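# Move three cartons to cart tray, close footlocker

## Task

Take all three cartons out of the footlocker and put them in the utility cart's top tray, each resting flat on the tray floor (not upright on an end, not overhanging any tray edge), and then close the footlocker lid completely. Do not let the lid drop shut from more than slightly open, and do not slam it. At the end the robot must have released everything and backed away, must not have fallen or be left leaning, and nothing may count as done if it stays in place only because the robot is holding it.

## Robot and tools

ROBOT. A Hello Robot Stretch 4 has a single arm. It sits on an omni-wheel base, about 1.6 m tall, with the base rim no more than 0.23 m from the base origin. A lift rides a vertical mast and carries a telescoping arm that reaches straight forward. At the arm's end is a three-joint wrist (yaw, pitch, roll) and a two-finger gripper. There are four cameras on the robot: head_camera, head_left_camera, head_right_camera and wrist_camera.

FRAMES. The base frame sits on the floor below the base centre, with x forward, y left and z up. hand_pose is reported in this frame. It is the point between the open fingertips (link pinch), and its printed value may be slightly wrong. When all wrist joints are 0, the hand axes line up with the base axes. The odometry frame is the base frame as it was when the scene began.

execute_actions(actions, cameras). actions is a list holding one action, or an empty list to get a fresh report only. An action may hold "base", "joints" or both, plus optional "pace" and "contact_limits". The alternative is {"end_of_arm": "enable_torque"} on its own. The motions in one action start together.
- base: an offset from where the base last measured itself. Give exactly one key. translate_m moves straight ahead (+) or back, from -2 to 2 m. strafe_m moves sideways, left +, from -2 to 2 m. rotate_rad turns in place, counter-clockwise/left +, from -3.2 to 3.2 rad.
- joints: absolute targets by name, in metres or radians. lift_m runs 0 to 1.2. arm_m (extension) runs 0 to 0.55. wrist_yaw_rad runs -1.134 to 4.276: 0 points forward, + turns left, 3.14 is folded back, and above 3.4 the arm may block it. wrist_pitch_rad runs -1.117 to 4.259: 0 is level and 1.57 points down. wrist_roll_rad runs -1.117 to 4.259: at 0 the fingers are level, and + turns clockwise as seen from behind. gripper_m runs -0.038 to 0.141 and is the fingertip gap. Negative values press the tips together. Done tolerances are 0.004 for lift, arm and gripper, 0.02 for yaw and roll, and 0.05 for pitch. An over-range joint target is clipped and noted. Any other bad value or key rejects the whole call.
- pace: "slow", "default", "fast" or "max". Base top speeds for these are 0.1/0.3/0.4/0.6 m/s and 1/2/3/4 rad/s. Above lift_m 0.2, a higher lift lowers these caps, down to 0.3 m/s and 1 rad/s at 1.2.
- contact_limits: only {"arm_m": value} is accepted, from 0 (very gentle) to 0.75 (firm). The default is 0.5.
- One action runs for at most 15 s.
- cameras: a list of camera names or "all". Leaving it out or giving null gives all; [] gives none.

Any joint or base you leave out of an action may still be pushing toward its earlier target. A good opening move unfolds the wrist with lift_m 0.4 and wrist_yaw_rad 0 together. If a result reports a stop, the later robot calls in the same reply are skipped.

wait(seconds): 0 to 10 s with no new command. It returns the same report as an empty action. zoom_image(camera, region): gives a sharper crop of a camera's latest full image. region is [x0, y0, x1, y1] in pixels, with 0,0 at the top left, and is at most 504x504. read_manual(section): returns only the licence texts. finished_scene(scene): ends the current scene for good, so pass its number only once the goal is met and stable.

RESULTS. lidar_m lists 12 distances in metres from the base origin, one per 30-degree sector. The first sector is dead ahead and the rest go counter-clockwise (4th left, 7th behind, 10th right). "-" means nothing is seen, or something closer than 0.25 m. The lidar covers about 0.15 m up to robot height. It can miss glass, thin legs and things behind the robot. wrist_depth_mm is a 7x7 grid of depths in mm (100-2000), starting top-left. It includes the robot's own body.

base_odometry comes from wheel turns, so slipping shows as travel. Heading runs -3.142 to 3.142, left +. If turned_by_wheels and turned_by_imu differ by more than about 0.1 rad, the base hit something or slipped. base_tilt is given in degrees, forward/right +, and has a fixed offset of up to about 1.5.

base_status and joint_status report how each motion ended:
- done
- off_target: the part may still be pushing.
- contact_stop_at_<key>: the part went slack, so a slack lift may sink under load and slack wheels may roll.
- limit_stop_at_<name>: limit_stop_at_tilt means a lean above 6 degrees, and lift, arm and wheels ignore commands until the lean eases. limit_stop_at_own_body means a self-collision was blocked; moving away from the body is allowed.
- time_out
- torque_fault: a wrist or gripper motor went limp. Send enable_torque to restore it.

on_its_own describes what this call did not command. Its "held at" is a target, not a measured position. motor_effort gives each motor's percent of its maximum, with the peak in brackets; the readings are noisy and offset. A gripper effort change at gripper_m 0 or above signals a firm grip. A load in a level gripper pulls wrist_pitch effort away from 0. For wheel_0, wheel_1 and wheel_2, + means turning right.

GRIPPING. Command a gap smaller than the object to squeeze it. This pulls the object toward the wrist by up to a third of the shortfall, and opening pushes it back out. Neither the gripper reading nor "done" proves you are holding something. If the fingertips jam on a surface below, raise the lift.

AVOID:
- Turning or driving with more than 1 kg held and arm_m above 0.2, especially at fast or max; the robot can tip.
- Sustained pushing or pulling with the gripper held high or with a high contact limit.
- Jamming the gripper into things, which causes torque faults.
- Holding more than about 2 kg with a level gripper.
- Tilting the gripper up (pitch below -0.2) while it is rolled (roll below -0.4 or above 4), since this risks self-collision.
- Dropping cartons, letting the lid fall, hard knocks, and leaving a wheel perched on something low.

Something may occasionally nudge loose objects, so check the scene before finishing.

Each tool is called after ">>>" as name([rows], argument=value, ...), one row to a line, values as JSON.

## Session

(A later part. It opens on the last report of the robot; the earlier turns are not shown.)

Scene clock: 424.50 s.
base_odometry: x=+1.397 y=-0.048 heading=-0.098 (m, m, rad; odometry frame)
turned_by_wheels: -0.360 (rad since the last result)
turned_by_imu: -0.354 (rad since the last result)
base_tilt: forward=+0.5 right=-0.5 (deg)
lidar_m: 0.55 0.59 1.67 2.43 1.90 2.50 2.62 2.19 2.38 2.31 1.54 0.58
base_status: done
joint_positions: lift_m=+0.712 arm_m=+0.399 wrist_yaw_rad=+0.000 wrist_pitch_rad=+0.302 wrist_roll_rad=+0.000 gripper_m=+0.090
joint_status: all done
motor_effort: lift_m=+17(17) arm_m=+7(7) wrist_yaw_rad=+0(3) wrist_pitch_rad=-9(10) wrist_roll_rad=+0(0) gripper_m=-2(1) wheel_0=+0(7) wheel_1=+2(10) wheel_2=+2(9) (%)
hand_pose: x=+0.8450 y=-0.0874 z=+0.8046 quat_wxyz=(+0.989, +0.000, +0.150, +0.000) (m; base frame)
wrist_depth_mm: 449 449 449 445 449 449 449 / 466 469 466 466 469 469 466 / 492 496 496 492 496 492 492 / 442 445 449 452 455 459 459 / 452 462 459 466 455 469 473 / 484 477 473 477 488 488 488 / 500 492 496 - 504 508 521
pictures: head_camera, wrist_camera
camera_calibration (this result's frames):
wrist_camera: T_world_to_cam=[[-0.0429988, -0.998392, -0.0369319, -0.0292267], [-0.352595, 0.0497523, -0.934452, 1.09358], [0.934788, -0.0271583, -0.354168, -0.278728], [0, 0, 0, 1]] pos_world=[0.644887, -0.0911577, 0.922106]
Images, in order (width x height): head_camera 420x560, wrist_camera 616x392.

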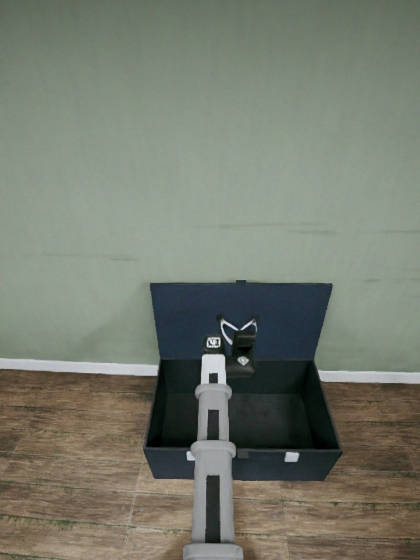

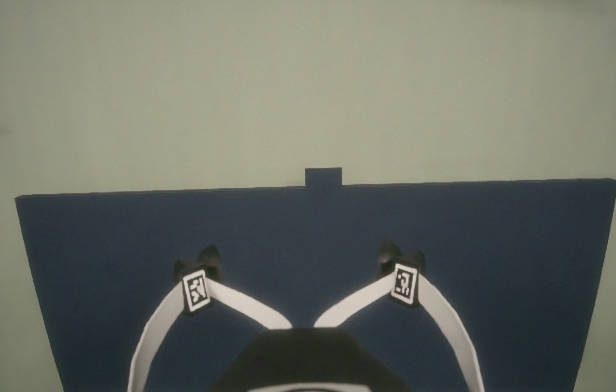

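>>> execute_actions([
  {"base":{"strafe_m":-0.03},"joints":{"arm_m":0.5}},
], cameras=[])

>>> execute_actions([
  {"base":{"translate_m":0.11},"joints":{"lift_m":0.706}},
], cameras=["wrist_camera"])

Scene clock: 434.53 s.
base_odometry: x=+1.394 y=-0.078 heading=-0.098 (m, m, rad; odometry frame)
turned_by_wheels: +0.000 (rad since the last result)
turned_by_imu: +0.000 (rad since the last result)
base_tilt: forward=+0.4 right=-0.4 (deg)
lidar_m: 0.55 0.58 1.66 2.46 1.93 2.58 2.62 2.17 2.35 2.28 1.55 0.57
base_status: done
joint_positions: lift_m=+0.712 arm_m=+0.499 wrist_yaw_rad=+0.000 wrist_pitch_rad=+0.302 wrist_roll_rad=+0.000 gripper_m=+0.090
joint_status: all done
motor_effort: lift_m=+17(17) arm_m=+7(9) wrist_yaw_rad=+0(2) wrist_pitch_rad=-9(9) wrist_roll_rad=+1(0) gripper_m=-3(3) wheel_0=-1(9) wheel_1=-1(13) wheel_2=+0(2) (%)
hand_pose: x=+0.9450 y=-0.0874 z=+0.8046 quat_wxyz=(+0.989, +0.000, +0.150, +0.000) (m; base frame)
wrist_depth_mm: 355 351 353 355 353 355 353 / 370 373 373 370 373 368 368 / 389 394 392 392 392 389 384 / 418 413 413 410 410 407 407 / 349 349 349 355 353 362 364 / 366 366 362 364 373 373 379 / 379 382 382 - 389 392 397
pictures: none
No camera images: the call's "cameras" was empty. Leave "cameras" out to get every camera's image.

Scene clock: 436.13 s.
base_odometry: x=+1.503 y=-0.089 heading=-0.098 (m, m, rad; odometry frame)
turned_by_wheels: +0.000 (rad since the last result)
turned_by_imu: +0.000 (rad since the last result)
base_tilt: forward=+0.6 right=-0.3 (deg)
lidar_m: 0.43 0.47 1.49 2.45 1.98 2.58 2.75 2.30 2.36 2.28 0.65 0.48
base_status: done
joint_positions: lift_m=+0.706 arm_m=+0.499 wrist_yaw_rad=-0.001 wrist_pitch_rad=+0.301 wrist_roll_rad=+0.000 gripper_m=+0.090
joint_status: all done
motor_effort: lift_m=+15(15) arm_m=+7(7) wrist_yaw_rad=+3(3) wrist_pitch_rad=-8(9) wrist_roll_rad=+0(0) gripper_m=-1(1) wheel_0=+1(7) wheel_1=+3(5) wheel_2=-2(10) (%)
hand_pose: x=+0.9450 y=-0.0876 z=+0.7988 quat_wxyz=(+0.989, +0.000, +0.150, +0.000) (m; base frame)
wrist_depth_mm: 252 253 254 253 255 252 252 / 265 266 266 266 267 265 264 / 279 281 279 282 278 281 279 / 297 296 294 296 297 294 297 / 314 314 310 242 306 309 306 / 244 243 243 245 248 250 254 / 253 253 254 - 258 260 264
pictures: wrist_camera
camera_calibration (this result's frames):
wrist_camera: T_world_to_cam=[[-0.0437854, -0.998357, -0.0369503, -0.0245991], [-0.352155, 0.0500353, -0.934603, 1.12321], [0.934917, -0.0279097, -0.353768, -0.374752], [0, 0, 0, 1]] pos_world=[0.74483, -0.0912182, 0.916273]
Images, in order (width x height): wrist_camera 616x392.

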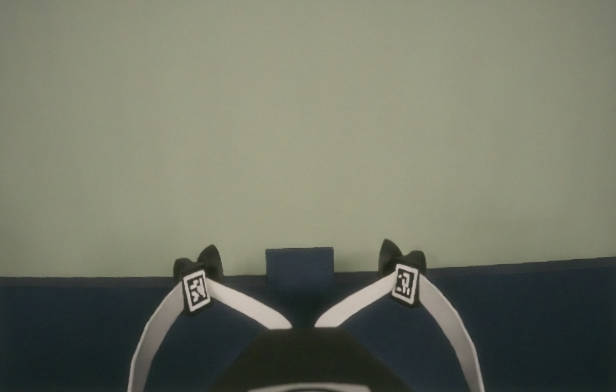

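>>> execute_actions([
  {"joints":{"lift_m":0.717,"gripper_m":0.06},"pace":"slow"},
], cameras=[])

>>> execute_actions([
  {"joints":{"arm_m":0.516},"pace":"slow","contact_limits":{"arm_m":0.2}},
], cameras=["wrist_camera"])

>>> execute_actions([
  {"joints":{"gripper_m":-0.015}},
], cameras=["wrist_camera","head_camera"])

Scene clock: 444.53 s.
base_odometry: x=+1.503 y=-0.089 heading=-0.098 (m, m, rad; odometry frame)
turned_by_wheels: +0.000 (rad since the last result)
turned_by_imu: +0.000 (rad since the last result)
base_tilt: forward=+0.4 right=-0.4 (deg)
lidar_m: 0.45 0.46 1.49 2.44 2.00 2.57 2.73 2.27 2.34 2.29 0.66 0.47
base_status: not commanded
joint_positions: lift_m=+0.717 arm_m=+0.499 wrist_yaw_rad=-0.001 wrist_pitch_rad=+0.302 wrist_roll_rad=+0.000 gripper_m=+0.060
joint_status: all done
motor_effort: lift_m=+21(23) arm_m=+7(7) wrist_yaw_rad=+1(3) wrist_pitch_rad=-8(8) wrist_roll_rad=+0(0) gripper_m=-3(5) wheel_0=+1(1) wheel_1=+3(3) wheel_2=-2(3) (%)
hand_pose: x=+0.9451 y=-0.0876 z=+0.8093 quat_wxyz=(+0.989, +0.000, +0.150, +0.000) (m; base frame)
wrist_depth_mm: 253 253 255 253 253 252 253 / 264 266 265 267 265 265 265 / 279 281 281 281 281 279 279 / 296 296 294 296 296 296 297 / 317 312 307 307 304 315 310 / 247 249 248 246 202 253 254 / 254 255 255 - 259 263 266
pictures: none
No camera images: the call's "cameras" was empty. Leave "cameras" out to get every camera's image.

Scene clock: 445.63 s.
base_odometry: x=+1.503 y=-0.089 heading=-0.098 (m, m, rad; odometry frame)
turned_by_wheels: +0.000 (rad since the last result)
turned_by_imu: +0.000 (rad since the last result)
base_tilt: forward=+0.5 right=-0.5 (deg)
lidar_m: 0.44 0.44 1.48 2.47 2.01 2.60 2.74 2.26 2.37 2.28 0.66 0.46
base_status: not commanded
joint_positions: lift_m=+0.717 arm_m=+0.515 wrist_yaw_rad=+0.000 wrist_pitch_rad=+0.302 wrist_roll_rad=+0.000 gripper_m=+0.060
joint_status: all done
motor_effort: lift_m=+21(21) arm_m=+8(9) wrist_yaw_rad=+3(3) wrist_pitch_rad=-8(8) wrist_roll_rad=+0(0) gripper_m=-4(3) wheel_0=+1(1) wheel_1=+3(3) wheel_2=-2(2) (%)
contact_limits: arm_m 0.2
hand_pose: x=+0.9610 y=-0.0876 z=+0.8093 quat_wxyz=(+0.989, +0.000, +0.150, +0.000) (m; base frame)
wrist_depth_mm: 238 238 238 239 238 238 238 / 250 249 250 251 250 250 250 / 265 265 264 264 265 264 264 / 277 278 278 279 278 281 279 / 296 296 293 291 290 296 296 / 235 237 231 227 202 238 238 / 236 236 236 - 241 244 247
pictures: wrist_camera
camera_calibration (this result's frames):
wrist_camera: T_world_to_cam=[[-0.0435253, -0.998369, -0.036946, -0.0236966], [-0.352261, 0.0499423, -0.934568, 1.13865], [0.934889, -0.0276627, -0.35386, -0.385843], [0, 0, 0, 1]] pos_world=[0.760792, -0.0911983, 0.926739]
Images, in order (width x height): wrist_camera 616x392.

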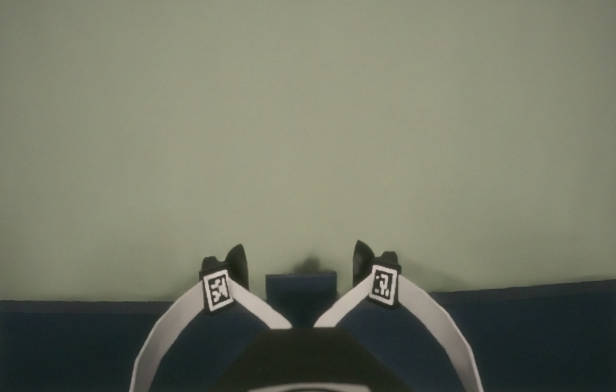

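Scene clock: 447.13 s.
base_odometry: x=+1.503 y=-0.089 heading=-0.098 (m, m, rad; odometry frame)
turned_by_wheels: +0.000 (rad since the last result)
turned_by_imu: +0.000 (rad since the last result)
base_tilt: forward=+0.5 right=-0.5 (deg)
lidar_m: 0.44 0.46 1.53 2.46 1.98 2.55 2.75 2.28 2.35 2.29 0.65 0.46
base_status: not commanded
joint_positions: lift_m=+0.717 arm_m=+0.515 wrist_yaw_rad=+0.000 wrist_pitch_rad=+0.304 wrist_roll_rad=+0.000 gripper_m=-0.014
joint_status: all done
motor_effort: lift_m=+21(21) arm_m=+8(8) wrist_yaw_rad=+2(2) wrist_pitch_rad=-14(14) wrist_roll_rad=+0(0) gripper_m=-28(30) wheel_0=+1(1) wheel_1=+3(3) wheel_2=-3(2) (%)
hand_pose: x=+0.9609 y=-0.0875 z=+0.8087 quat_wxyz=(+0.989, +0.000, +0.151, +0.000) (m; base frame)
wrist_depth_mm: 239 237 238 238 238 236 238 / 250 250 251 250 250 249 248 / 264 263 263 264 264 263 263 / 278 281 278 279 279 278 278 / 296 296 293 293 291 296 296 / 309 220 183 213 187 221 224 / 220 220 222 - 225 229 229
pictures: head_camera, wrist_camera
camera_calibration (this result's frames):
wrist_camera: T_world_to_cam=[[-0.0435639, -0.99837, -0.0368601, -0.0237456], [-0.35412, 0.0499306, -0.933866, 1.13931], [0.934185, -0.02763, -0.355718, -0.383727], [0, 0, 0, 1]] pos_world=[0.760889, -0.0911957, 0.926589]
Images, in order (width x height): head_camera 420x560, wrist_camera 616x392.

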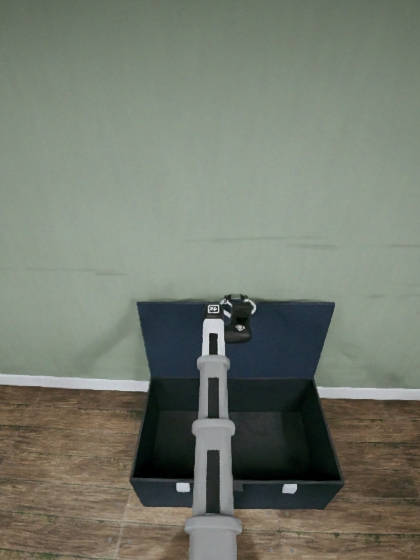

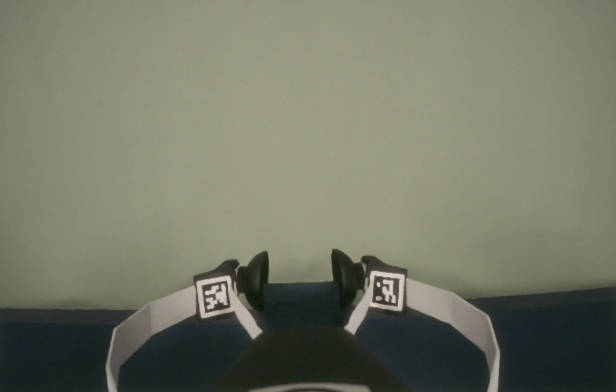

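>>> execute_actions([
  {"joints":{"gripper_m":0.06,"arm_m":0.505,"lift_m":0.712},"pace":"slow"},
], cameras=["wrist_camera"])

>>> execute_actions([
  {"joints":{"gripper_m":-0.015}},
], cameras=["wrist_camera"])

Scene clock: 460.20 s.
base_odometry: x=+1.503 y=-0.089 heading=-0.098 (m, m, rad; odometry frame)
turned_by_wheels: +0.000 (rad since the last result)
turned_by_imu: +0.000 (rad since the last result)
base_tilt: forward=+0.4 right=-0.4 (deg)
lidar_m: 0.44 0.46 1.51 2.47 1.98 2.60 2.74 2.27 2.36 2.27 0.63 0.46
base_status: not commanded
joint_positions: lift_m=+0.712 arm_m=+0.506 wrist_yaw_rad=+0.000 wrist_pitch_rad=+0.302 wrist_roll_rad=+0.000 gripper_m=+0.060
joint_status: all done
motor_effort: lift_m=+15(20) arm_m=-8(8) wrist_yaw_rad=+1(2) wrist_pitch_rad=-8(14) wrist_roll_rad=+0(1) gripper_m=-4(29) wheel_0=+1(1) wheel_1=+3(3) wheel_2=-2(2) (%)
hand_pose: x=+0.9527 y=-0.0875 z=+0.8048 quat_wxyz=(+0.989, +0.000, +0.150, +0.000) (m; base frame)
wrist_depth_mm: 246 246 246 247 246 247 246 / 256 258 259 259 259 256 256 / 272 272 272 273 271 271 272 / 287 289 287 287 287 287 286 / 306 304 303 298 297 304 300 / 239 241 239 236 201 243 245 / 244 245 246 - 250 253 255
pictures: wrist_camera
camera_calibration (this result's frames):
wrist_camera: T_world_to_cam=[[-0.0432423, -0.998381, -0.0369488, -0.0244115], [-0.352217, 0.0498433, -0.93459, 1.13157], [0.934919, -0.0273998, -0.353802, -0.379711], [0, 0, 0, 1]] pos_world=[0.752502, -0.0911772, 0.922309]
Images, in order (width x height): wrist_camera 616x392.

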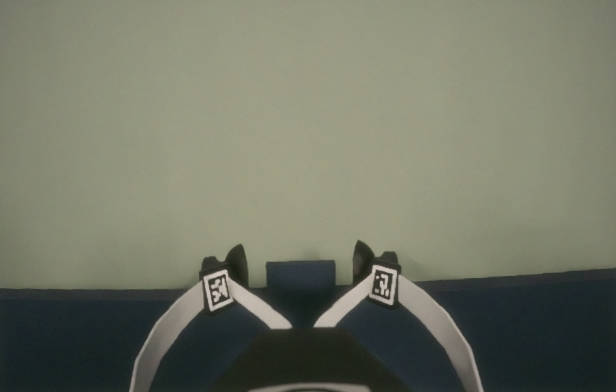

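Scene clock: 461.70 s.
base_odometry: x=+1.503 y=-0.089 heading=-0.098 (m, m, rad; odometry frame)
turned_by_wheels: +0.000 (rad since the last result)
turned_by_imu: +0.000 (rad since the last result)
base_tilt: forward=+0.5 right=-0.4 (deg)
lidar_m: 0.44 0.47 1.51 2.46 1.99 2.57 2.74 2.25 2.34 2.28 0.63 0.47
base_status: not commanded
joint_positions: lift_m=+0.712 arm_m=+0.506 wrist_yaw_rad=+0.000 wrist_pitch_rad=+0.304 wrist_roll_rad=+0.000 gripper_m=-0.014
joint_status: all done
motor_effort: lift_m=+15(15) arm_m=-8(8) wrist_yaw_rad=+2(1) wrist_pitch_rad=-15(15) wrist_roll_rad=+0(0) gripper_m=-31(32) wheel_0=+1(1) wheel_1=+3(3) wheel_2=-2(2) (%)
hand_pose: x=+0.9525 y=-0.0875 z=+0.8041 quat_wxyz=(+0.988, +0.000, +0.151, +0.000) (m; base frame)
wrist_depth_mm: 246 246 246 246 246 245 245 / 256 257 259 259 257 257 256 / 273 271 271 271 272 272 271 / 287 287 287 290 287 289 287 / 307 307 301 300 303 306 304 / 228 227 185 224 189 230 235 / 233 234 235 - 239 242 243
pictures: wrist_camera
camera_calibration (this result's frames):
wrist_camera: T_world_to_cam=[[-0.0433309, -0.998381, -0.0368443, -0.0244473], [-0.354473, 0.0498432, -0.933737, 1.13227], [0.934062, -0.0273993, -0.356059, -0.377147], [0, 0, 0, 1]] pos_world=[0.752577, -0.0911771, 0.922053]
Images, in order (width x height): wrist_camera 616x392.

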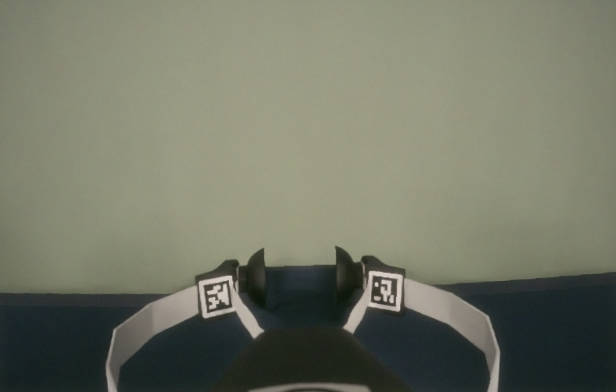

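>>> execute_actions([
  {"base":{"translate_m":-0.1},"pace":"slow"},
], cameras=[])

>>> execute_actions([
  {"base":{"translate_m":-0.055},"joints":{"lift_m":0.701},"pace":"slow"},
], cameras=[])

>>> execute_actions([
  {"joints":{"lift_m":0.687,"arm_m":0.458},"pace":"slow"},
], cameras=[])

>>> execute_actions([
  {"joints":{"lift_m":0.67,"arm_m":0.416},"pace":"slow"},
], cameras=["wrist_camera"])

Scene clock: 475.10 s.
base_odometry: x=+1.404 y=-0.079 heading=-0.098 (m, m, rad; odometry frame)
turned_by_wheels: +0.000 (rad since the last result)
turned_by_imu: +0.000 (rad since the last result)
base_tilt: forward=+0.6 right=-0.5 (deg)
lidar_m: 0.53 0.59 1.65 2.46 1.94 2.59 2.64 2.19 2.37 2.27 1.52 0.55
base_status: done
joint_positions: lift_m=+0.712 arm_m=+0.506 wrist_yaw_rad=+0.000 wrist_pitch_rad=+0.306 wrist_roll_rad=+0.000 gripper_m=-0.014
joint_status: not commanded
motor_effort: lift_m=+16(16) arm_m=-7(8) wrist_yaw_rad=+0(1) wrist_pitch_rad=-22(21) wrist_roll_rad=+0(0) gripper_m=-30(31) wheel_0=-2(2) wheel_1=-3(4) wheel_2=+4(9) (%)
hand_pose: x=+0.9523 y=-0.0874 z=+0.8034 quat_wxyz=(+0.988, +0.000, +0.153, +0.000) (m; base frame)
wrist_depth_mm: 338 338 336 338 336 334 340 / 351 351 351 355 353 353 351 / 375 370 373 373 373 373 373 / 397 397 392 397 397 397 394 / 421 421 418 415 413 418 413 / 236 235 185 228 188 236 242 / 251 251 252 - 258 265 267
pictures: none
No camera images: the call's "cameras" was empty. Leave "cameras" out to get every camera's image.

Scene clock: 476.87 s.
base_odometry: x=+1.349 y=-0.073 heading=-0.099 (m, m, rad; odometry frame)
turned_by_wheels: +0.000 (rad since the last result)
turned_by_imu: +0.000 (rad since the last result)
base_tilt: forward=+0.4 right=-0.3 (deg)
lidar_m: 0.59 0.64 1.72 2.45 1.94 2.61 2.58 2.12 2.35 2.26 1.62 0.61
base_status: done
joint_positions: lift_m=+0.701 arm_m=+0.506 wrist_yaw_rad=+0.000 wrist_pitch_rad=+0.306 wrist_roll_rad=+0.000 gripper_m=-0.014
joint_status: all done
motor_effort: lift_m=+16(16) arm_m=-7(7) wrist_yaw_rad=+1(1) wrist_pitch_rad=-21(21) wrist_roll_rad=+0(0) gripper_m=-31(32) wheel_0=-2(3) wheel_1=-2(5) wheel_2=+3(6) (%)
hand_pose: x=+0.9523 y=-0.0874 z=+0.7925 quat_wxyz=(+0.988, +0.000, +0.152, +0.000) (m; base frame)
wrist_depth_mm: 389 389 387 392 389 387 384 / 407 407 410 407 404 407 404 / 427 430 433 430 430 427 430 / 459 455 455 455 455 452 452 / 488 484 477 477 477 469 473 / 240 234 183 231 187 238 250 / 266 266 266 - 274 283 287
pictures: none
No camera images: the call's "cameras" was empty. Leave "cameras" out to get every camera's image.

Scene clock: 478.53 s.
base_odometry: x=+1.349 y=-0.073 heading=-0.099 (m, m, rad; odometry frame)
turned_by_wheels: +0.000 (rad since the last result)
turned_by_imu: +0.000 (rad since the last result)
base_tilt: forward=+0.5 right=-0.4 (deg)
lidar_m: 0.59 0.65 1.75 2.46 1.94 2.59 2.59 2.14 2.34 2.28 1.60 0.63
base_status: not commanded
joint_positions: lift_m=+0.687 arm_m=+0.459 wrist_yaw_rad=+0.000 wrist_pitch_rad=+0.307 wrist_roll_rad=+0.000 gripper_m=-0.014
joint_status: all done
motor_effort: lift_m=+16(16) arm_m=-7(7) wrist_yaw_rad=-1(1) wrist_pitch_rad=-23(23) wrist_roll_rad=+0(0) gripper_m=-31(31) wheel_0=-2(2) wheel_1=-2(2) wheel_2=+2(2) (%)
hand_pose: x=+0.9053 y=-0.0873 z=+0.7783 quat_wxyz=(+0.988, +0.000, +0.153, +0.000) (m; base frame)
wrist_depth_mm: 430 427 433 430 433 433 430 / 449 449 455 452 452 452 449 / 473 480 480 480 477 477 477 / 508 508 504 504 500 504 500 / 539 535 530 530 530 530 530 / 239 234 183 234 187 236 259 / 285 283 285 - 296 309 315
pictures: none
No camera images: the call's "cameras" was empty. Leave "cameras" out to get every camera's image.

Scene clock: 480.10 s.
base_odometry: x=+1.349 y=-0.073 heading=-0.098 (m, m, rad; odometry frame)
turned_by_wheels: +0.000 (rad since the last result)
turned_by_imu: +0.000 (rad since the last result)
base_tilt: forward=+0.5 right=-0.3 (deg)
lidar_m: 0.58 0.63 1.72 2.46 1.90 2.60 2.60 2.13 2.36 2.29 1.62 0.64
base_status: not commanded
joint_positions: lift_m=+0.670 arm_m=+0.417 wrist_yaw_rad=+0.001 wrist_pitch_rad=+0.308 wrist_roll_rad=+0.000 gripper_m=-0.014
joint_status: all done
on_its_own: wrist_pitch_rad is at rest, and its effort (-26) is outside its rest range (-23 to +23)
motor_effort: lift_m=+17(17) arm_m=-8(7) wrist_yaw_rad=-2(1) wrist_pitch_rad=-26(26) wrist_roll_rad=+0(0) gripper_m=-31(31) wheel_0=-1(2) wheel_1=-2(2) wheel_2=+3(3) (%)
hand_pose: x=+0.8633 y=-0.0872 z=+0.7609 quat_wxyz=(+0.988, +0.000, +0.153, +0.000) (m; base frame)
wrist_depth_mm: 473 469 469 473 466 469 466 / 492 492 496 492 492 488 488 / 521 521 521 525 521 517 517 / 544 554 554 544 554 554 544 / 585 585 574 580 569 585 574 / 246 236 184 238 187 241 272 / 310 310 309 - 329 345 357
pictures: wrist_camera
camera_calibration (this result's frames):
wrist_camera: T_world_to_cam=[[-0.042569, -0.99842, -0.0366731, -0.0304468], [-0.358196, 0.0495178, -0.932332, 1.0624], [0.932675, -0.0265523, -0.359738, -0.305133], [0, 0, 0, 1]] pos_world=[0.663843, -0.0911086, 0.879629]
Images, in order (width x height): wrist_camera 616x392.

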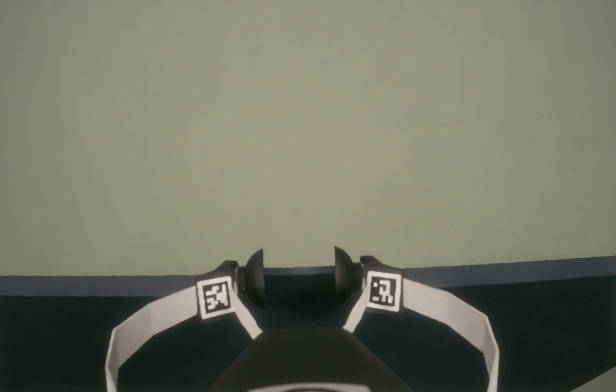

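>>> execute_actions([
  {"joints":{"lift_m":0.645,"arm_m":0.382},"pace":"slow"},
], cameras=[])

>>> execute_actions([
  {"joints":{"lift_m":0.614,"arm_m":0.34},"pace":"slow"},
], cameras=[])

>>> execute_actions([
  {"joints":{"lift_m":0.572,"arm_m":0.292},"pace":"slow"},
], cameras=["wrist_camera"])

Scene clock: 490.00 s.
base_odometry: x=+1.349 y=-0.073 heading=-0.098 (m, m, rad; odometry frame)
turned_by_wheels: +0.000 (rad since the last result)
turned_by_imu: +0.000 (rad since the last result)
base_tilt: forward=+0.5 right=-0.3 (deg)
lidar_m: 0.60 0.63 1.75 2.46 1.93 2.58 2.57 2.13 2.35 2.28 1.61 0.62
base_status: not commanded
joint_positions: lift_m=+0.645 arm_m=+0.383 wrist_yaw_rad=+0.000 wrist_pitch_rad=+0.301 wrist_roll_rad=+0.000 gripper_m=-0.014
joint_status: all done
motor_effort: lift_m=+14(17) arm_m=-7(5) wrist_yaw_rad=+1(1) wrist_pitch_rad=-8(27) wrist_roll_rad=+0(0) gripper_m=-29(31) wheel_0=-1(2) wheel_1=-1(2) wheel_2=+1(2) (%)
hand_pose: x=+0.8296 y=-0.0875 z=+0.7379 quat_wxyz=(+0.989, +0.000, +0.150, +0.000) (m; base frame)
wrist_depth_mm: 504 500 500 500 504 496 504 / 521 525 535 525 530 525 525 / 549 554 549 559 554 554 559 / 585 591 585 591 585 597 585 / 615 615 603 615 621 603 615 / 253 237 183 243 189 245 285 / 345 338 340 - 362 394 410
pictures: none
No camera images: the call's "cameras" was empty. Leave "cameras" out to get every camera's image.

Scene clock: 491.57 s.
base_odometry: x=+1.349 y=-0.073 heading=-0.098 (m, m, rad; odometry frame)
turned_by_wheels: +0.000 (rad since the last result)
turned_by_imu: +0.000 (rad since the last result)
base_tilt: forward=+0.5 right=-0.4 (deg)
lidar_m: 0.59 0.62 1.73 2.47 1.93 2.57 2.59 2.13 2.35 2.28 1.60 0.62
base_status: not commanded
joint_positions: lift_m=+0.614 arm_m=+0.341 wrist_yaw_rad=+0.000 wrist_pitch_rad=+0.300 wrist_roll_rad=+0.000 gripper_m=-0.014
joint_status: all done
motor_effort: lift_m=+13(13) arm_m=-6(7) wrist_yaw_rad=+2(7) wrist_pitch_rad=-3(40) wrist_roll_rad=+0(0) gripper_m=-26(29) wheel_0=+1(1) wheel_1=+0(1) wheel_2=-1(1) (%)
hand_pose: x=+0.7876 y=-0.0876 z=+0.7074 quat_wxyz=(+0.989, +0.000, +0.149, +0.000) (m; base frame)
wrist_depth_mm: 544 539 539 539 539 539 539 / 564 574 564 564 564 569 559 / 597 603 603 597 597 597 597 / 627 627 634 634 634 634 621 / 668 661 661 661 654 647 654 / 265 236 183 248 188 253 319 / 439 433 421 - 477 559 759
pictures: none
No camera images: the call's "cameras" was empty. Leave "cameras" out to get every camera's image.

Scene clock: 493.23 s.
base_odometry: x=+1.349 y=-0.073 heading=-0.099 (m, m, rad; odometry frame)
turned_by_wheels: +0.000 (rad since the last result)
turned_by_imu: +0.000 (rad since the last result)
base_tilt: forward=+0.6 right=-0.5 (deg)
lidar_m: 0.61 0.63 1.73 2.47 1.92 2.60 2.58 2.16 2.35 2.28 1.60 0.61
base_status: not commanded
joint_positions: lift_m=+0.572 arm_m=+0.293 wrist_yaw_rad=+0.000 wrist_pitch_rad=+0.304 wrist_roll_rad=+0.000 gripper_m=-0.014
joint_status: all done
motor_effort: lift_m=+15(14) arm_m=-7(7) wrist_yaw_rad=+0(12) wrist_pitch_rad=-15(38) wrist_roll_rad=+0(0) gripper_m=-28(29) wheel_0=+2(2) wheel_1=+1(1) wheel_2=-4(4) (%)
hand_pose: x=+0.7394 y=-0.0873 z=+0.6641 quat_wxyz=(+0.988, +0.000, +0.151, +0.000) (m; base frame)
wrist_depth_mm: 585 580 585 580 585 585 591 / 609 609 621 615 609 615 609 / 640 654 640 647 647 634 640 / 683 691 691 683 683 676 691 / 723 723 715 699 699 707 243 / 322 235 183 273 188 279 508 / 820 654 654 - 654 661 809
pictures: wrist_camera
camera_calibration (this result's frames):
wrist_camera: T_world_to_cam=[[-0.0427431, -0.998407, -0.0368339, -0.0391199], [-0.354564, 0.0496265, -0.933714, 0.92604], [0.934054, -0.0268499, -0.35612, -0.227883], [0, 0, 0, 1]] pos_world=[0.539524, -0.0911323, 0.782062]
Images, in order (width x height): wrist_camera 616x392.

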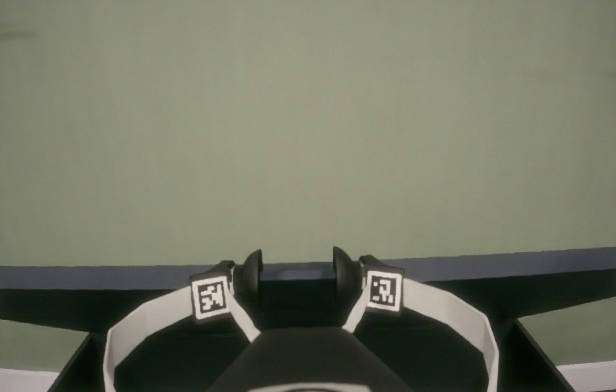

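>>> execute_actions([
  {"joints":{"lift_m":0.535,"arm_m":0.256},"pace":"slow"},
], cameras=[])

>>> execute_actions([
  {"joints":{"lift_m":0.49,"arm_m":0.222},"pace":"slow"},
], cameras=[])

>>> execute_actions([
  {"joints":{"lift_m":0.44,"arm_m":0.195},"pace":"slow"},
], cameras=["wrist_camera"])

Scene clock: 501.27 s.
base_odometry: x=+1.349 y=-0.073 heading=-0.098 (m, m, rad; odometry frame)
turned_by_wheels: +0.000 (rad since the last result)
turned_by_imu: +0.000 (rad since the last result)
base_tilt: forward=+0.5 right=-0.3 (deg)
lidar_m: 0.61 0.63 1.75 2.47 1.94 2.56 2.59 2.13 2.33 2.28 1.60 0.62
base_status: not commanded
joint_positions: lift_m=+0.535 arm_m=+0.258 wrist_yaw_rad=+0.002 wrist_pitch_rad=+0.308 wrist_roll_rad=+0.000 gripper_m=-0.014
joint_status: all done
on_its_own: wrist_pitch_rad is at rest, and its effort (-28) is outside its rest range (-23 to +23)
motor_effort: lift_m=+18(19) arm_m=-9(10) wrist_yaw_rad=-7(9) wrist_pitch_rad=-28(28) wrist_roll_rad=+0(0) gripper_m=-31(31) wheel_0=+2(2) wheel_1=+1(1) wheel_2=-2(4) (%)
hand_pose: x=+0.7036 y=-0.0868 z=+0.6257 quat_wxyz=(+0.988, +0.000, +0.154, +0.001) (m; base frame)
wrist_depth_mm: 621 615 621 615 621 609 615 / 647 654 647 661 654 647 634 / 691 683 683 691 691 683 683 / 732 732 732 715 723 715 723 / 768 759 750 750 741 741 286 / 842 235 181 535 187 580 809 / 591 691 699 - 699 707 554
pictures: none
No camera images: the call's "cameras" was empty. Leave "cameras" out to get every camera's image.

Scene clock: 502.70 s.
base_odometry: x=+1.349 y=-0.073 heading=-0.098 (m, m, rad; odometry frame)
turned_by_wheels: +0.000 (rad since the last result)
turned_by_imu: +0.000 (rad since the last result)
base_tilt: forward=+0.6 right=-0.5 (deg)
lidar_m: 0.59 0.60 1.74 2.46 1.93 2.58 2.60 2.12 2.36 2.29 1.62 0.62
base_status: not commanded
joint_positions: lift_m=+0.490 arm_m=+0.224 wrist_yaw_rad=+0.004 wrist_pitch_rad=+0.310 wrist_roll_rad=+0.000 gripper_m=-0.014
joint_status: all done
on_its_own: wrist_pitch_rad is at rest, and its effort (-32) is outside its rest range (-23 to +23)
motor_effort: lift_m=+19(19) arm_m=-10(9) wrist_yaw_rad=-11(12) wrist_pitch_rad=-32(32) wrist_roll_rad=+0(1) gripper_m=-33(35) wheel_0=+1(2) wheel_1=+1(1) wheel_2=+1(3) (%)
hand_pose: x=+0.6698 y=-0.0862 z=+0.5802 quat_wxyz=(+0.988, +0.000, +0.154, +0.002) (m; base frame)
wrist_depth_mm: 654 647 654 647 654 647 640 / 683 676 683 676 676 676 668 / 723 723 715 723 723 707 715 / 759 768 768 759 768 768 759 / 798 788 788 788 778 676 788 / 854 676 182 699 187 661 585 / 544 723 741 - 759 732 549
pictures: none
No camera images: the call's "cameras" was empty. Leave "cameras" out to get every camera's image.

Scene clock: 504.03 s.
base_odometry: x=+1.349 y=-0.073 heading=-0.098 (m, m, rad; odometry frame)
turned_by_wheels: +0.000 (rad since the last result)
turned_by_imu: +0.000 (rad since the last result)
base_tilt: forward=+0.6 right=-0.4 (deg)
lidar_m: 0.59 0.63 1.74 2.45 1.92 2.57 2.58 2.10 2.33 2.26 1.61 0.64
base_status: not commanded
joint_positions: lift_m=+0.440 arm_m=+0.197 wrist_yaw_rad=+0.005 wrist_pitch_rad=+0.308 wrist_roll_rad=+0.000 gripper_m=-0.014
joint_status: all done
on_its_own: wrist_yaw_rad is at rest, and its effort (-14) is outside its rest range (-13 to +13); wrist_pitch_rad is at rest, and its effort (-26) is outside its rest range (-23 to +23)
motor_effort: lift_m=+19(19) arm_m=-10(11) wrist_yaw_rad=-14(14) wrist_pitch_rad=-26(31) wrist_roll_rad=+0(1) gripper_m=-33(35) wheel_0=+1(1) wheel_1=+1(1) wheel_2=+1(1) (%)
hand_pose: x=+0.6431 y=-0.0861 z=+0.5307 quat_wxyz=(+0.988, +0.000, +0.153, +0.002) (m; base frame)
wrist_depth_mm: 668 676 676 668 676 661 668 / 715 707 707 707 699 699 699 / 759 759 741 750 750 741 741 / 798 788 778 798 798 788 778 / 274 272 262 245 240 281 260 / 559 676 183 715 187 668 549 / 530 732 788 - 778 741 549
pictures: wrist_camera
camera_calibration (this result's frames):
wrist_camera: T_world_to_cam=[[-0.0383348, -0.998592, -0.0366617, -0.0498402], [-0.358496, 0.04799, -0.932297, 0.768905], [0.932744, -0.0225964, -0.359831, -0.182203], [0, 0, 0, 1]] pos_world=[0.443687, -0.0907869, 0.649458]
Images, in order (width x height): wrist_camera 616x392.

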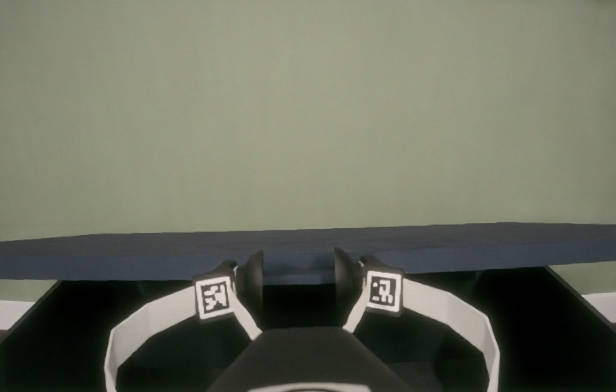

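>>> execute_actions([
  {"joints":{"lift_m":0.39,"arm_m":0.182},"pace":"slow"},
], cameras=[])

>>> execute_actions([
  {"joints":{"lift_m":0.33,"arm_m":0.167},"pace":"slow"},
], cameras=[])

>>> execute_actions([
  {"joints":{"lift_m":0.28,"arm_m":0.159},"pace":"slow"},
], cameras=["wrist_camera"])

>>> execute_actions([
  {"joints":{"lift_m":0.258,"arm_m":0.157},"pace":"slow"},
], cameras=["wrist_camera"])

Scene clock: 514.67 s.
base_odometry: x=+1.349 y=-0.073 heading=-0.098 (m, m, rad; odometry frame)
turned_by_wheels: +0.000 (rad since the last result)
turned_by_imu: -0.001 (rad since the last result)
base_tilt: forward=+0.5 right=-0.5 (deg)
lidar_m: 0.59 0.63 1.76 2.47 1.91 2.58 2.59 2.13 2.36 2.28 1.63 0.62
base_status: not commanded
joint_positions: lift_m=+0.390 arm_m=+0.182 wrist_yaw_rad=-0.002 wrist_pitch_rad=+0.306 wrist_roll_rad=+0.000 gripper_m=-0.014
joint_status: all done
motor_effort: lift_m=+14(18) arm_m=-2(12) wrist_yaw_rad=+7(14) wrist_pitch_rad=-21(27) wrist_roll_rad=+0(0) gripper_m=-26(34) wheel_0=+2(2) wheel_1=+1(1) wheel_2=-2(3) (%)
hand_pose: x=+0.6282 y=-0.0880 z=+0.4816 quat_wxyz=(+0.988, +0.000, +0.153, -0.001) (m; base frame)
wrist_depth_mm: 691 691 699 683 683 683 691 / 715 732 715 732 715 723 715 / 768 759 759 768 759 750 768 / 809 809 788 788 798 788 788 / 246 244 240 236 237 248 285 / 535 699 198 741 188 661 535 / 535 707 778 - 768 707 544
pictures: none
No camera images: the call's "cameras" was empty. Leave "cameras" out to get every camera's image.

Scene clock: 516.03 s.
base_odometry: x=+1.349 y=-0.073 heading=-0.098 (m, m, rad; odometry frame)
turned_by_wheels: +0.000 (rad since the last result)
turned_by_imu: +0.000 (rad since the last result)
base_tilt: forward=+0.4 right=-0.5 (deg)
lidar_m: 0.60 0.63 1.71 2.46 1.95 2.57 2.59 2.14 2.33 2.26 1.62 0.61
base_status: not commanded
joint_positions: lift_m=+0.330 arm_m=+0.167 wrist_yaw_rad=-0.002 wrist_pitch_rad=+0.309 wrist_roll_rad=+0.000 gripper_m=-0.014
joint_status: all done
on_its_own: wrist_pitch_rad is at rest, and its effort (-28) is outside its rest range (-23 to +23)
motor_effort: lift_m=+15(17) arm_m=-3(10) wrist_yaw_rad=+6(8) wrist_pitch_rad=-28(29) wrist_roll_rad=+0(0) gripper_m=-27(32) wheel_0=+2(2) wheel_1=+1(1) wheel_2=-1(3) (%)
hand_pose: x=+0.6130 y=-0.0880 z=+0.4208 quat_wxyz=(+0.988, +0.000, +0.154, -0.001) (m; base frame)
wrist_depth_mm: 699 699 723 707 707 699 699 / 732 741 723 732 741 732 732 / 778 778 768 788 778 768 778 / 455 436 421 410 392 379 373 / 234 235 233 234 237 239 257 / 539 683 198 759 189 661 530 / 488 260 691 - 267 264 262
pictures: none
No camera images: the call's "cameras" was empty. Leave "cameras" out to get every camera's image.

Scene clock: 517.33 s.
base_odometry: x=+1.349 y=-0.073 heading=-0.098 (m, m, rad; odometry frame)
turned_by_wheels: +0.000 (rad since the last result)
turned_by_imu: +0.000 (rad since the last result)
base_tilt: forward=+0.5 right=-0.3 (deg)
lidar_m: 0.59 0.64 1.73 2.47 1.93 2.58 2.58 2.14 2.35 2.28 1.61 0.64
base_status: not commanded
joint_positions: lift_m=+0.280 arm_m=+0.160 wrist_yaw_rad=+0.001 wrist_pitch_rad=+0.307 wrist_roll_rad=+0.000 gripper_m=-0.014
joint_status: all done
on_its_own: wrist_pitch_rad is at rest, and its effort (-24) is outside its rest range (-23 to +23)
motor_effort: lift_m=+16(16) arm_m=-6(8) wrist_yaw_rad=-2(10) wrist_pitch_rad=-24(28) wrist_roll_rad=+0(0) gripper_m=-29(32) wheel_0=+2(2) wheel_1=+1(1) wheel_2=-1(2) (%)
hand_pose: x=+0.6060 y=-0.0873 z=+0.3711 quat_wxyz=(+0.988, +0.000, +0.153, +0.000) (m; base frame)
wrist_depth_mm: 707 707 707 707 715 707 699 / 741 750 741 750 750 723 741 / 768 768 778 759 654 647 759 / 359 353 345 336 330 324 320 / 247 247 234 235 238 249 247 / 248 247 183 232 187 251 249 / 249 259 258 - 264 270 259
pictures: wrist_camera
camera_calibration (this result's frames):
wrist_camera: T_world_to_cam=[[-0.0426527, -0.998416, -0.036692, -0.0556666], [-0.35763, 0.0495495, -0.932548, 0.606565], [0.932889, -0.0266535, -0.359177, -0.205712], [0, 0, 0, 1]] pos_world=[0.406458, -0.0911164, 0.489721]
Images, in order (width x height): wrist_camera 616x392.

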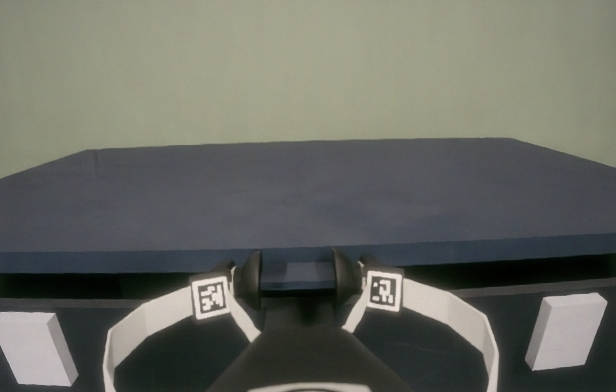

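Scene clock: 518.27 s.
base_odometry: x=+1.349 y=-0.073 heading=-0.098 (m, m, rad; odometry frame)
turned_by_wheels: +0.000 (rad since the last result)
turned_by_imu: +0.000 (rad since the last result)
base_tilt: forward=+0.4 right=-0.3 (deg)
lidar_m: 0.58 0.63 1.76 2.47 1.92 2.61 2.58 2.13 2.36 2.27 1.62 0.62
base_status: not commanded
joint_positions: lift_m=+0.258 arm_m=+0.158 wrist_yaw_rad=+0.002 wrist_pitch_rad=+0.306 wrist_roll_rad=+0.000 gripper_m=-0.014
joint_status: all done
motor_effort: lift_m=+17(16) arm_m=-7(10) wrist_yaw_rad=-4(5) wrist_pitch_rad=-21(25) wrist_roll_rad=+0(0) gripper_m=-30(31) wheel_0=+2(2) wheel_1=+1(1) wheel_2=-1(1) (%)
hand_pose: x=+0.6045 y=-0.0869 z=+0.3494 quat_wxyz=(+0.988, +0.000, +0.152, +0.001) (m; base frame)
wrist_depth_mm: 715 715 715 715 707 707 699 / 741 750 741 750 750 741 741 / 768 621 580 569 549 544 654 / 338 332 327 322 315 310 309 / 244 242 235 234 236 243 243 / 239 240 182 220 187 246 246 / 256 262 262 - 265 268 272
pictures: wrist_camera
camera_calibration (this result's frames):
wrist_camera: T_world_to_cam=[[-0.0412902, -0.998471, -0.0367476, -0.0569728], [-0.356498, 0.0490806, -0.933006, 0.585242], [0.933383, -0.0254236, -0.35798, -0.21268], [0, 0, 0, 1]] pos_world=[0.404797, -0.0910169, 0.467806]
Images, in order (width x height): wrist_camera 616x392.

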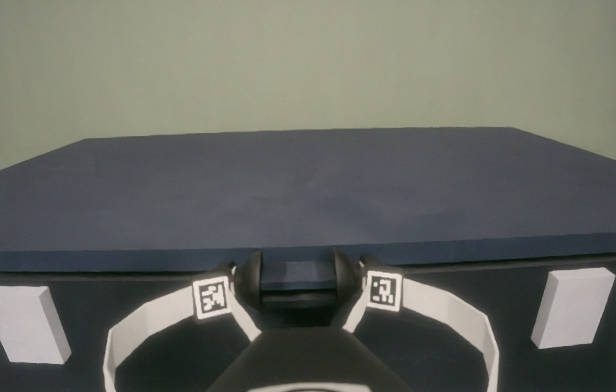

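>>> execute_actions([
  {"joints":{"lift_m":0.248},"pace":"slow"},
], cameras=[])

>>> execute_actions([
  {"joints":{"gripper_m":0.08,"arm_m":0.14},"pace":"slow"},
], cameras=[])

>>> execute_actions([
  {"base":{"translate_m":-0.5},"joints":{"arm_m":0},"pace":"fast"},
])

>>> zoom_image(camera="wrist_camera", region=[100, 30, 500, 230])

Scene clock: 527.70 s.
base_odometry: x=+1.349 y=-0.073 heading=-0.098 (m, m, rad; odometry frame)
turned_by_wheels: +0.000 (rad since the last result)
turned_by_imu: +0.000 (rad since the last result)
base_tilt: forward=+0.5 right=-0.3 (deg)
lidar_m: 0.60 0.61 1.72 2.45 1.93 2.59 2.59 2.14 2.37 2.27 1.60 0.62
base_status: not commanded
joint_positions: lift_m=+0.248 arm_m=+0.158 wrist_yaw_rad=+0.001 wrist_pitch_rad=+0.304 wrist_roll_rad=+0.000 gripper_m=-0.014
joint_status: all done
motor_effort: lift_m=+15(16) arm_m=-6(7) wrist_yaw_rad=-3(4) wrist_pitch_rad=-15(21) wrist_roll_rad=+0(0) gripper_m=-28(30) wheel_0=+2(2) wheel_1=+1(1) wheel_2=-1(1) (%)
hand_pose: x=+0.6043 y=-0.0872 z=+0.3401 quat_wxyz=(+0.988, +0.000, +0.151, +0.000) (m; base frame)
wrist_depth_mm: 715 707 707 723 715 707 715 / 732 750 750 750 741 732 741 / 759 585 554 539 525 525 517 / 332 327 322 315 312 306 301 / 236 236 234 233 236 240 239 / 239 239 183 244 189 248 247 / 258 258 260 - 266 268 271
pictures: none
No camera images: the call's "cameras" was empty. Leave "cameras" out to get every camera's image.

Scene clock: 531.07 s.
base_odometry: x=+1.349 y=-0.073 heading=-0.098 (m, m, rad; odometry frame)
turned_by_wheels: +0.000 (rad since the last result)
turned_by_imu: +0.000 (rad since the last result)
base_tilt: forward=+0.5 right=-0.4 (deg)
lidar_m: 0.59 0.62 1.74 2.46 1.92 2.56 2.59 2.12 2.36 2.28 1.62 0.62
base_status: not commanded
joint_positions: lift_m=+0.248 arm_m=+0.141 wrist_yaw_rad=+0.001 wrist_pitch_rad=+0.303 wrist_roll_rad=+0.000 gripper_m=+0.080
joint_status: all done
motor_effort: lift_m=+16(16) arm_m=-5(13) wrist_yaw_rad=-1(15) wrist_pitch_rad=-13(16) wrist_roll_rad=+0(0) gripper_m=+0(32) wheel_0=+1(2) wheel_1=+1(1) wheel_2=+2(3) (%)
hand_pose: x=+0.5872 y=-0.0873 z=+0.3403 quat_wxyz=(+0.989, +0.000, +0.151, +0.000) (m; base frame)
wrist_depth_mm: 732 732 723 732 732 715 723 / 750 768 759 759 768 759 759 / 788 591 564 539 530 521 525 / 336 330 325 317 314 307 307 / 244 245 244 242 248 249 247 / 251 255 254 226 259 265 258 / 273 273 273 - 278 282 285
pictures: none
No camera images: the call's "cameras" was empty. Leave "cameras" out to get every camera's image.

Scene clock: 533.60 s.
base_odometry: x=+0.851 y=-0.024 heading=-0.098 (m, m, rad; odometry frame)
turned_by_wheels: +0.000 (rad since the last result)
turned_by_imu: +0.002 (rad since the last result)
base_tilt: forward=+0.4 right=-0.4 (deg)
lidar_m: 1.06 1.17 2.47 1.76 1.81 2.14 2.07 1.74 1.83 2.25 2.28 1.14
base_status: done
joint_positions: lift_m=+0.248 arm_m=+0.001 wrist_yaw_rad=+0.000 wrist_pitch_rad=+0.302 wrist_roll_rad=+0.000 gripper_m=+0.080
joint_status: all done
motor_effort: lift_m=+16(16) arm_m=-7(9) wrist_yaw_rad=+0(1) wrist_pitch_rad=-10(12) wrist_roll_rad=+0(0) gripper_m=-2(2) wheel_0=-2(8) wheel_1=+0(5) wheel_2=-1(13) (%)
hand_pose: x=+0.4476 y=-0.0874 z=+0.3405 quat_wxyz=(+0.989, +0.000, +0.151, +0.000) (m; base frame)
wrist_depth_mm: 1336 1336 1308 1308 1281 1308 1336 / 1366 1397 1366 1397 1366 1366 1430 / 1499 1464 866 866 878 1430 1430 / 1430 1205 904 917 931 1336 1336 / 991 931 931 976 946 960 904 / 732 732 676 741 661 715 707 / 615 585 627 - 609 574 603
pictures: head_camera, head_left_camera, head_right_camera, wrist_camera
camera_calibration (this result's frames):
wrist_camera: T_world_to_cam=[[-0.0430655, -0.99839, -0.0369132, -0.0634456], [-0.352845, 0.0497656, -0.934357, 0.519921], [0.93469, -0.0272139, -0.35442, -0.0714391], [0, 0, 0, 1]] pos_world=[0.247493, -0.0911618, 0.45813]
Images, in order (width x height): head_camera 420x560, head_left_camera 420x672, head_right_camera 420x672, wrist_camera 616x392.

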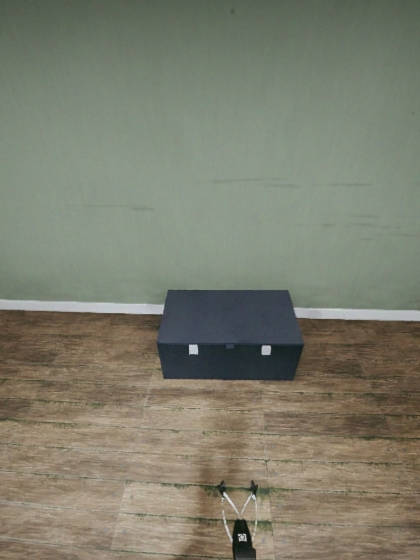

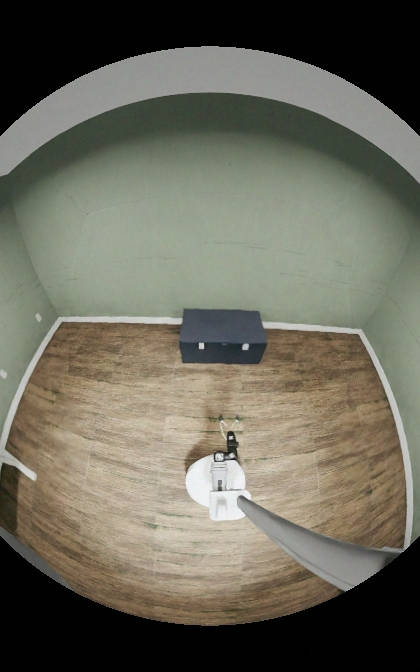

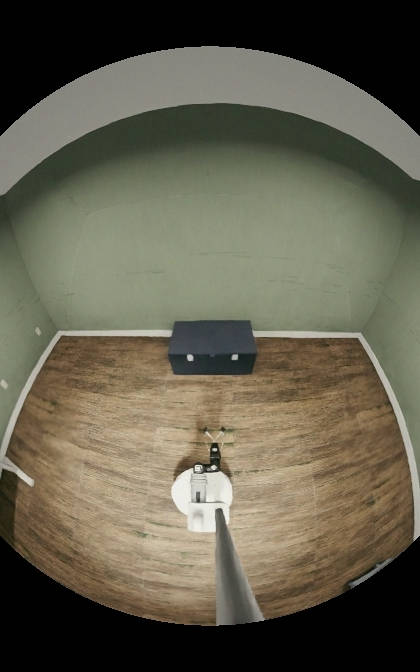

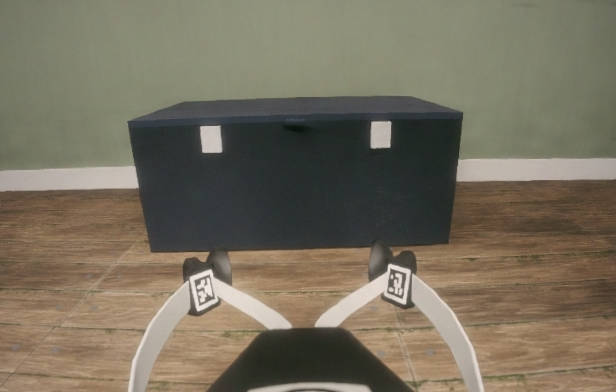

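Region (100, 30, 500, 230) of wrist_camera's 616x392 image, scaled by 1.260.

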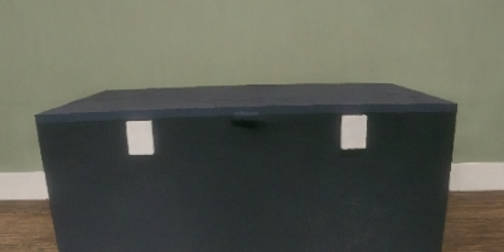

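The lid is shut. I'll check the cart before finishing.

>>> execute_actions([
  {"base":{"rotate_rad":-2.2},"pace":"fast"},
], cameras=["head_camera"])

Scene clock: 539.70 s.
base_odometry: x=+0.851 y=-0.024 heading=-2.298 (m, m, rad; odometry frame)
turned_by_wheels: -2.200 (rad since the last result)
turned_by_imu: -2.163 (rad since the last result)
base_tilt: forward=+0.4 right=-0.4 (deg)
lidar_m: 1.74 2.26 2.32 1.17 1.07 1.13 2.30 1.87 1.72 2.19 2.06 1.88
base_status: done
joint_positions: lift_m=+0.248 arm_m=+0.001 wrist_yaw_rad=+0.000 wrist_pitch_rad=+0.302 wrist_roll_rad=+0.000 gripper_m=+0.080
joint_status: not commanded
motor_effort: lift_m=+16(16) arm_m=-7(7) wrist_yaw_rad=+0(0) wrist_pitch_rad=-10(10) wrist_roll_rad=+0(0) gripper_m=-3(3) wheel_0=+1(5) wheel_1=+2(14) wheel_2=+1(10) (%)
hand_pose: x=+0.4476 y=-0.0874 z=+0.3405 quat_wxyz=(+0.989, +0.000, +0.151, +0.000) (m; base frame)
wrist_depth_mm: 1661 1863 - - - 1756 1537 / 1661 1863 - - - 1863 1618 / 1756 1983 - 1921 1863 1863 1618 / 1397 1397 1397 1397 1366 1336 1336 / 976 991 960 991 946 946 917 / 741 741 676 741 661 715 699 / 609 591 615 - 609 574 585
pictures: head_camera
Images, in order (width x height): head_camera 420x560.

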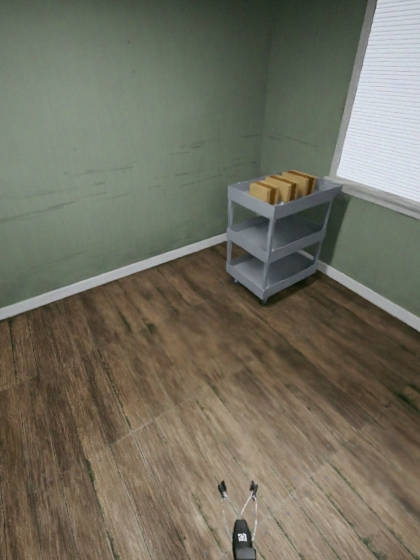

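>>> finished_scene(scene=1)

The scene is finished: the task was done.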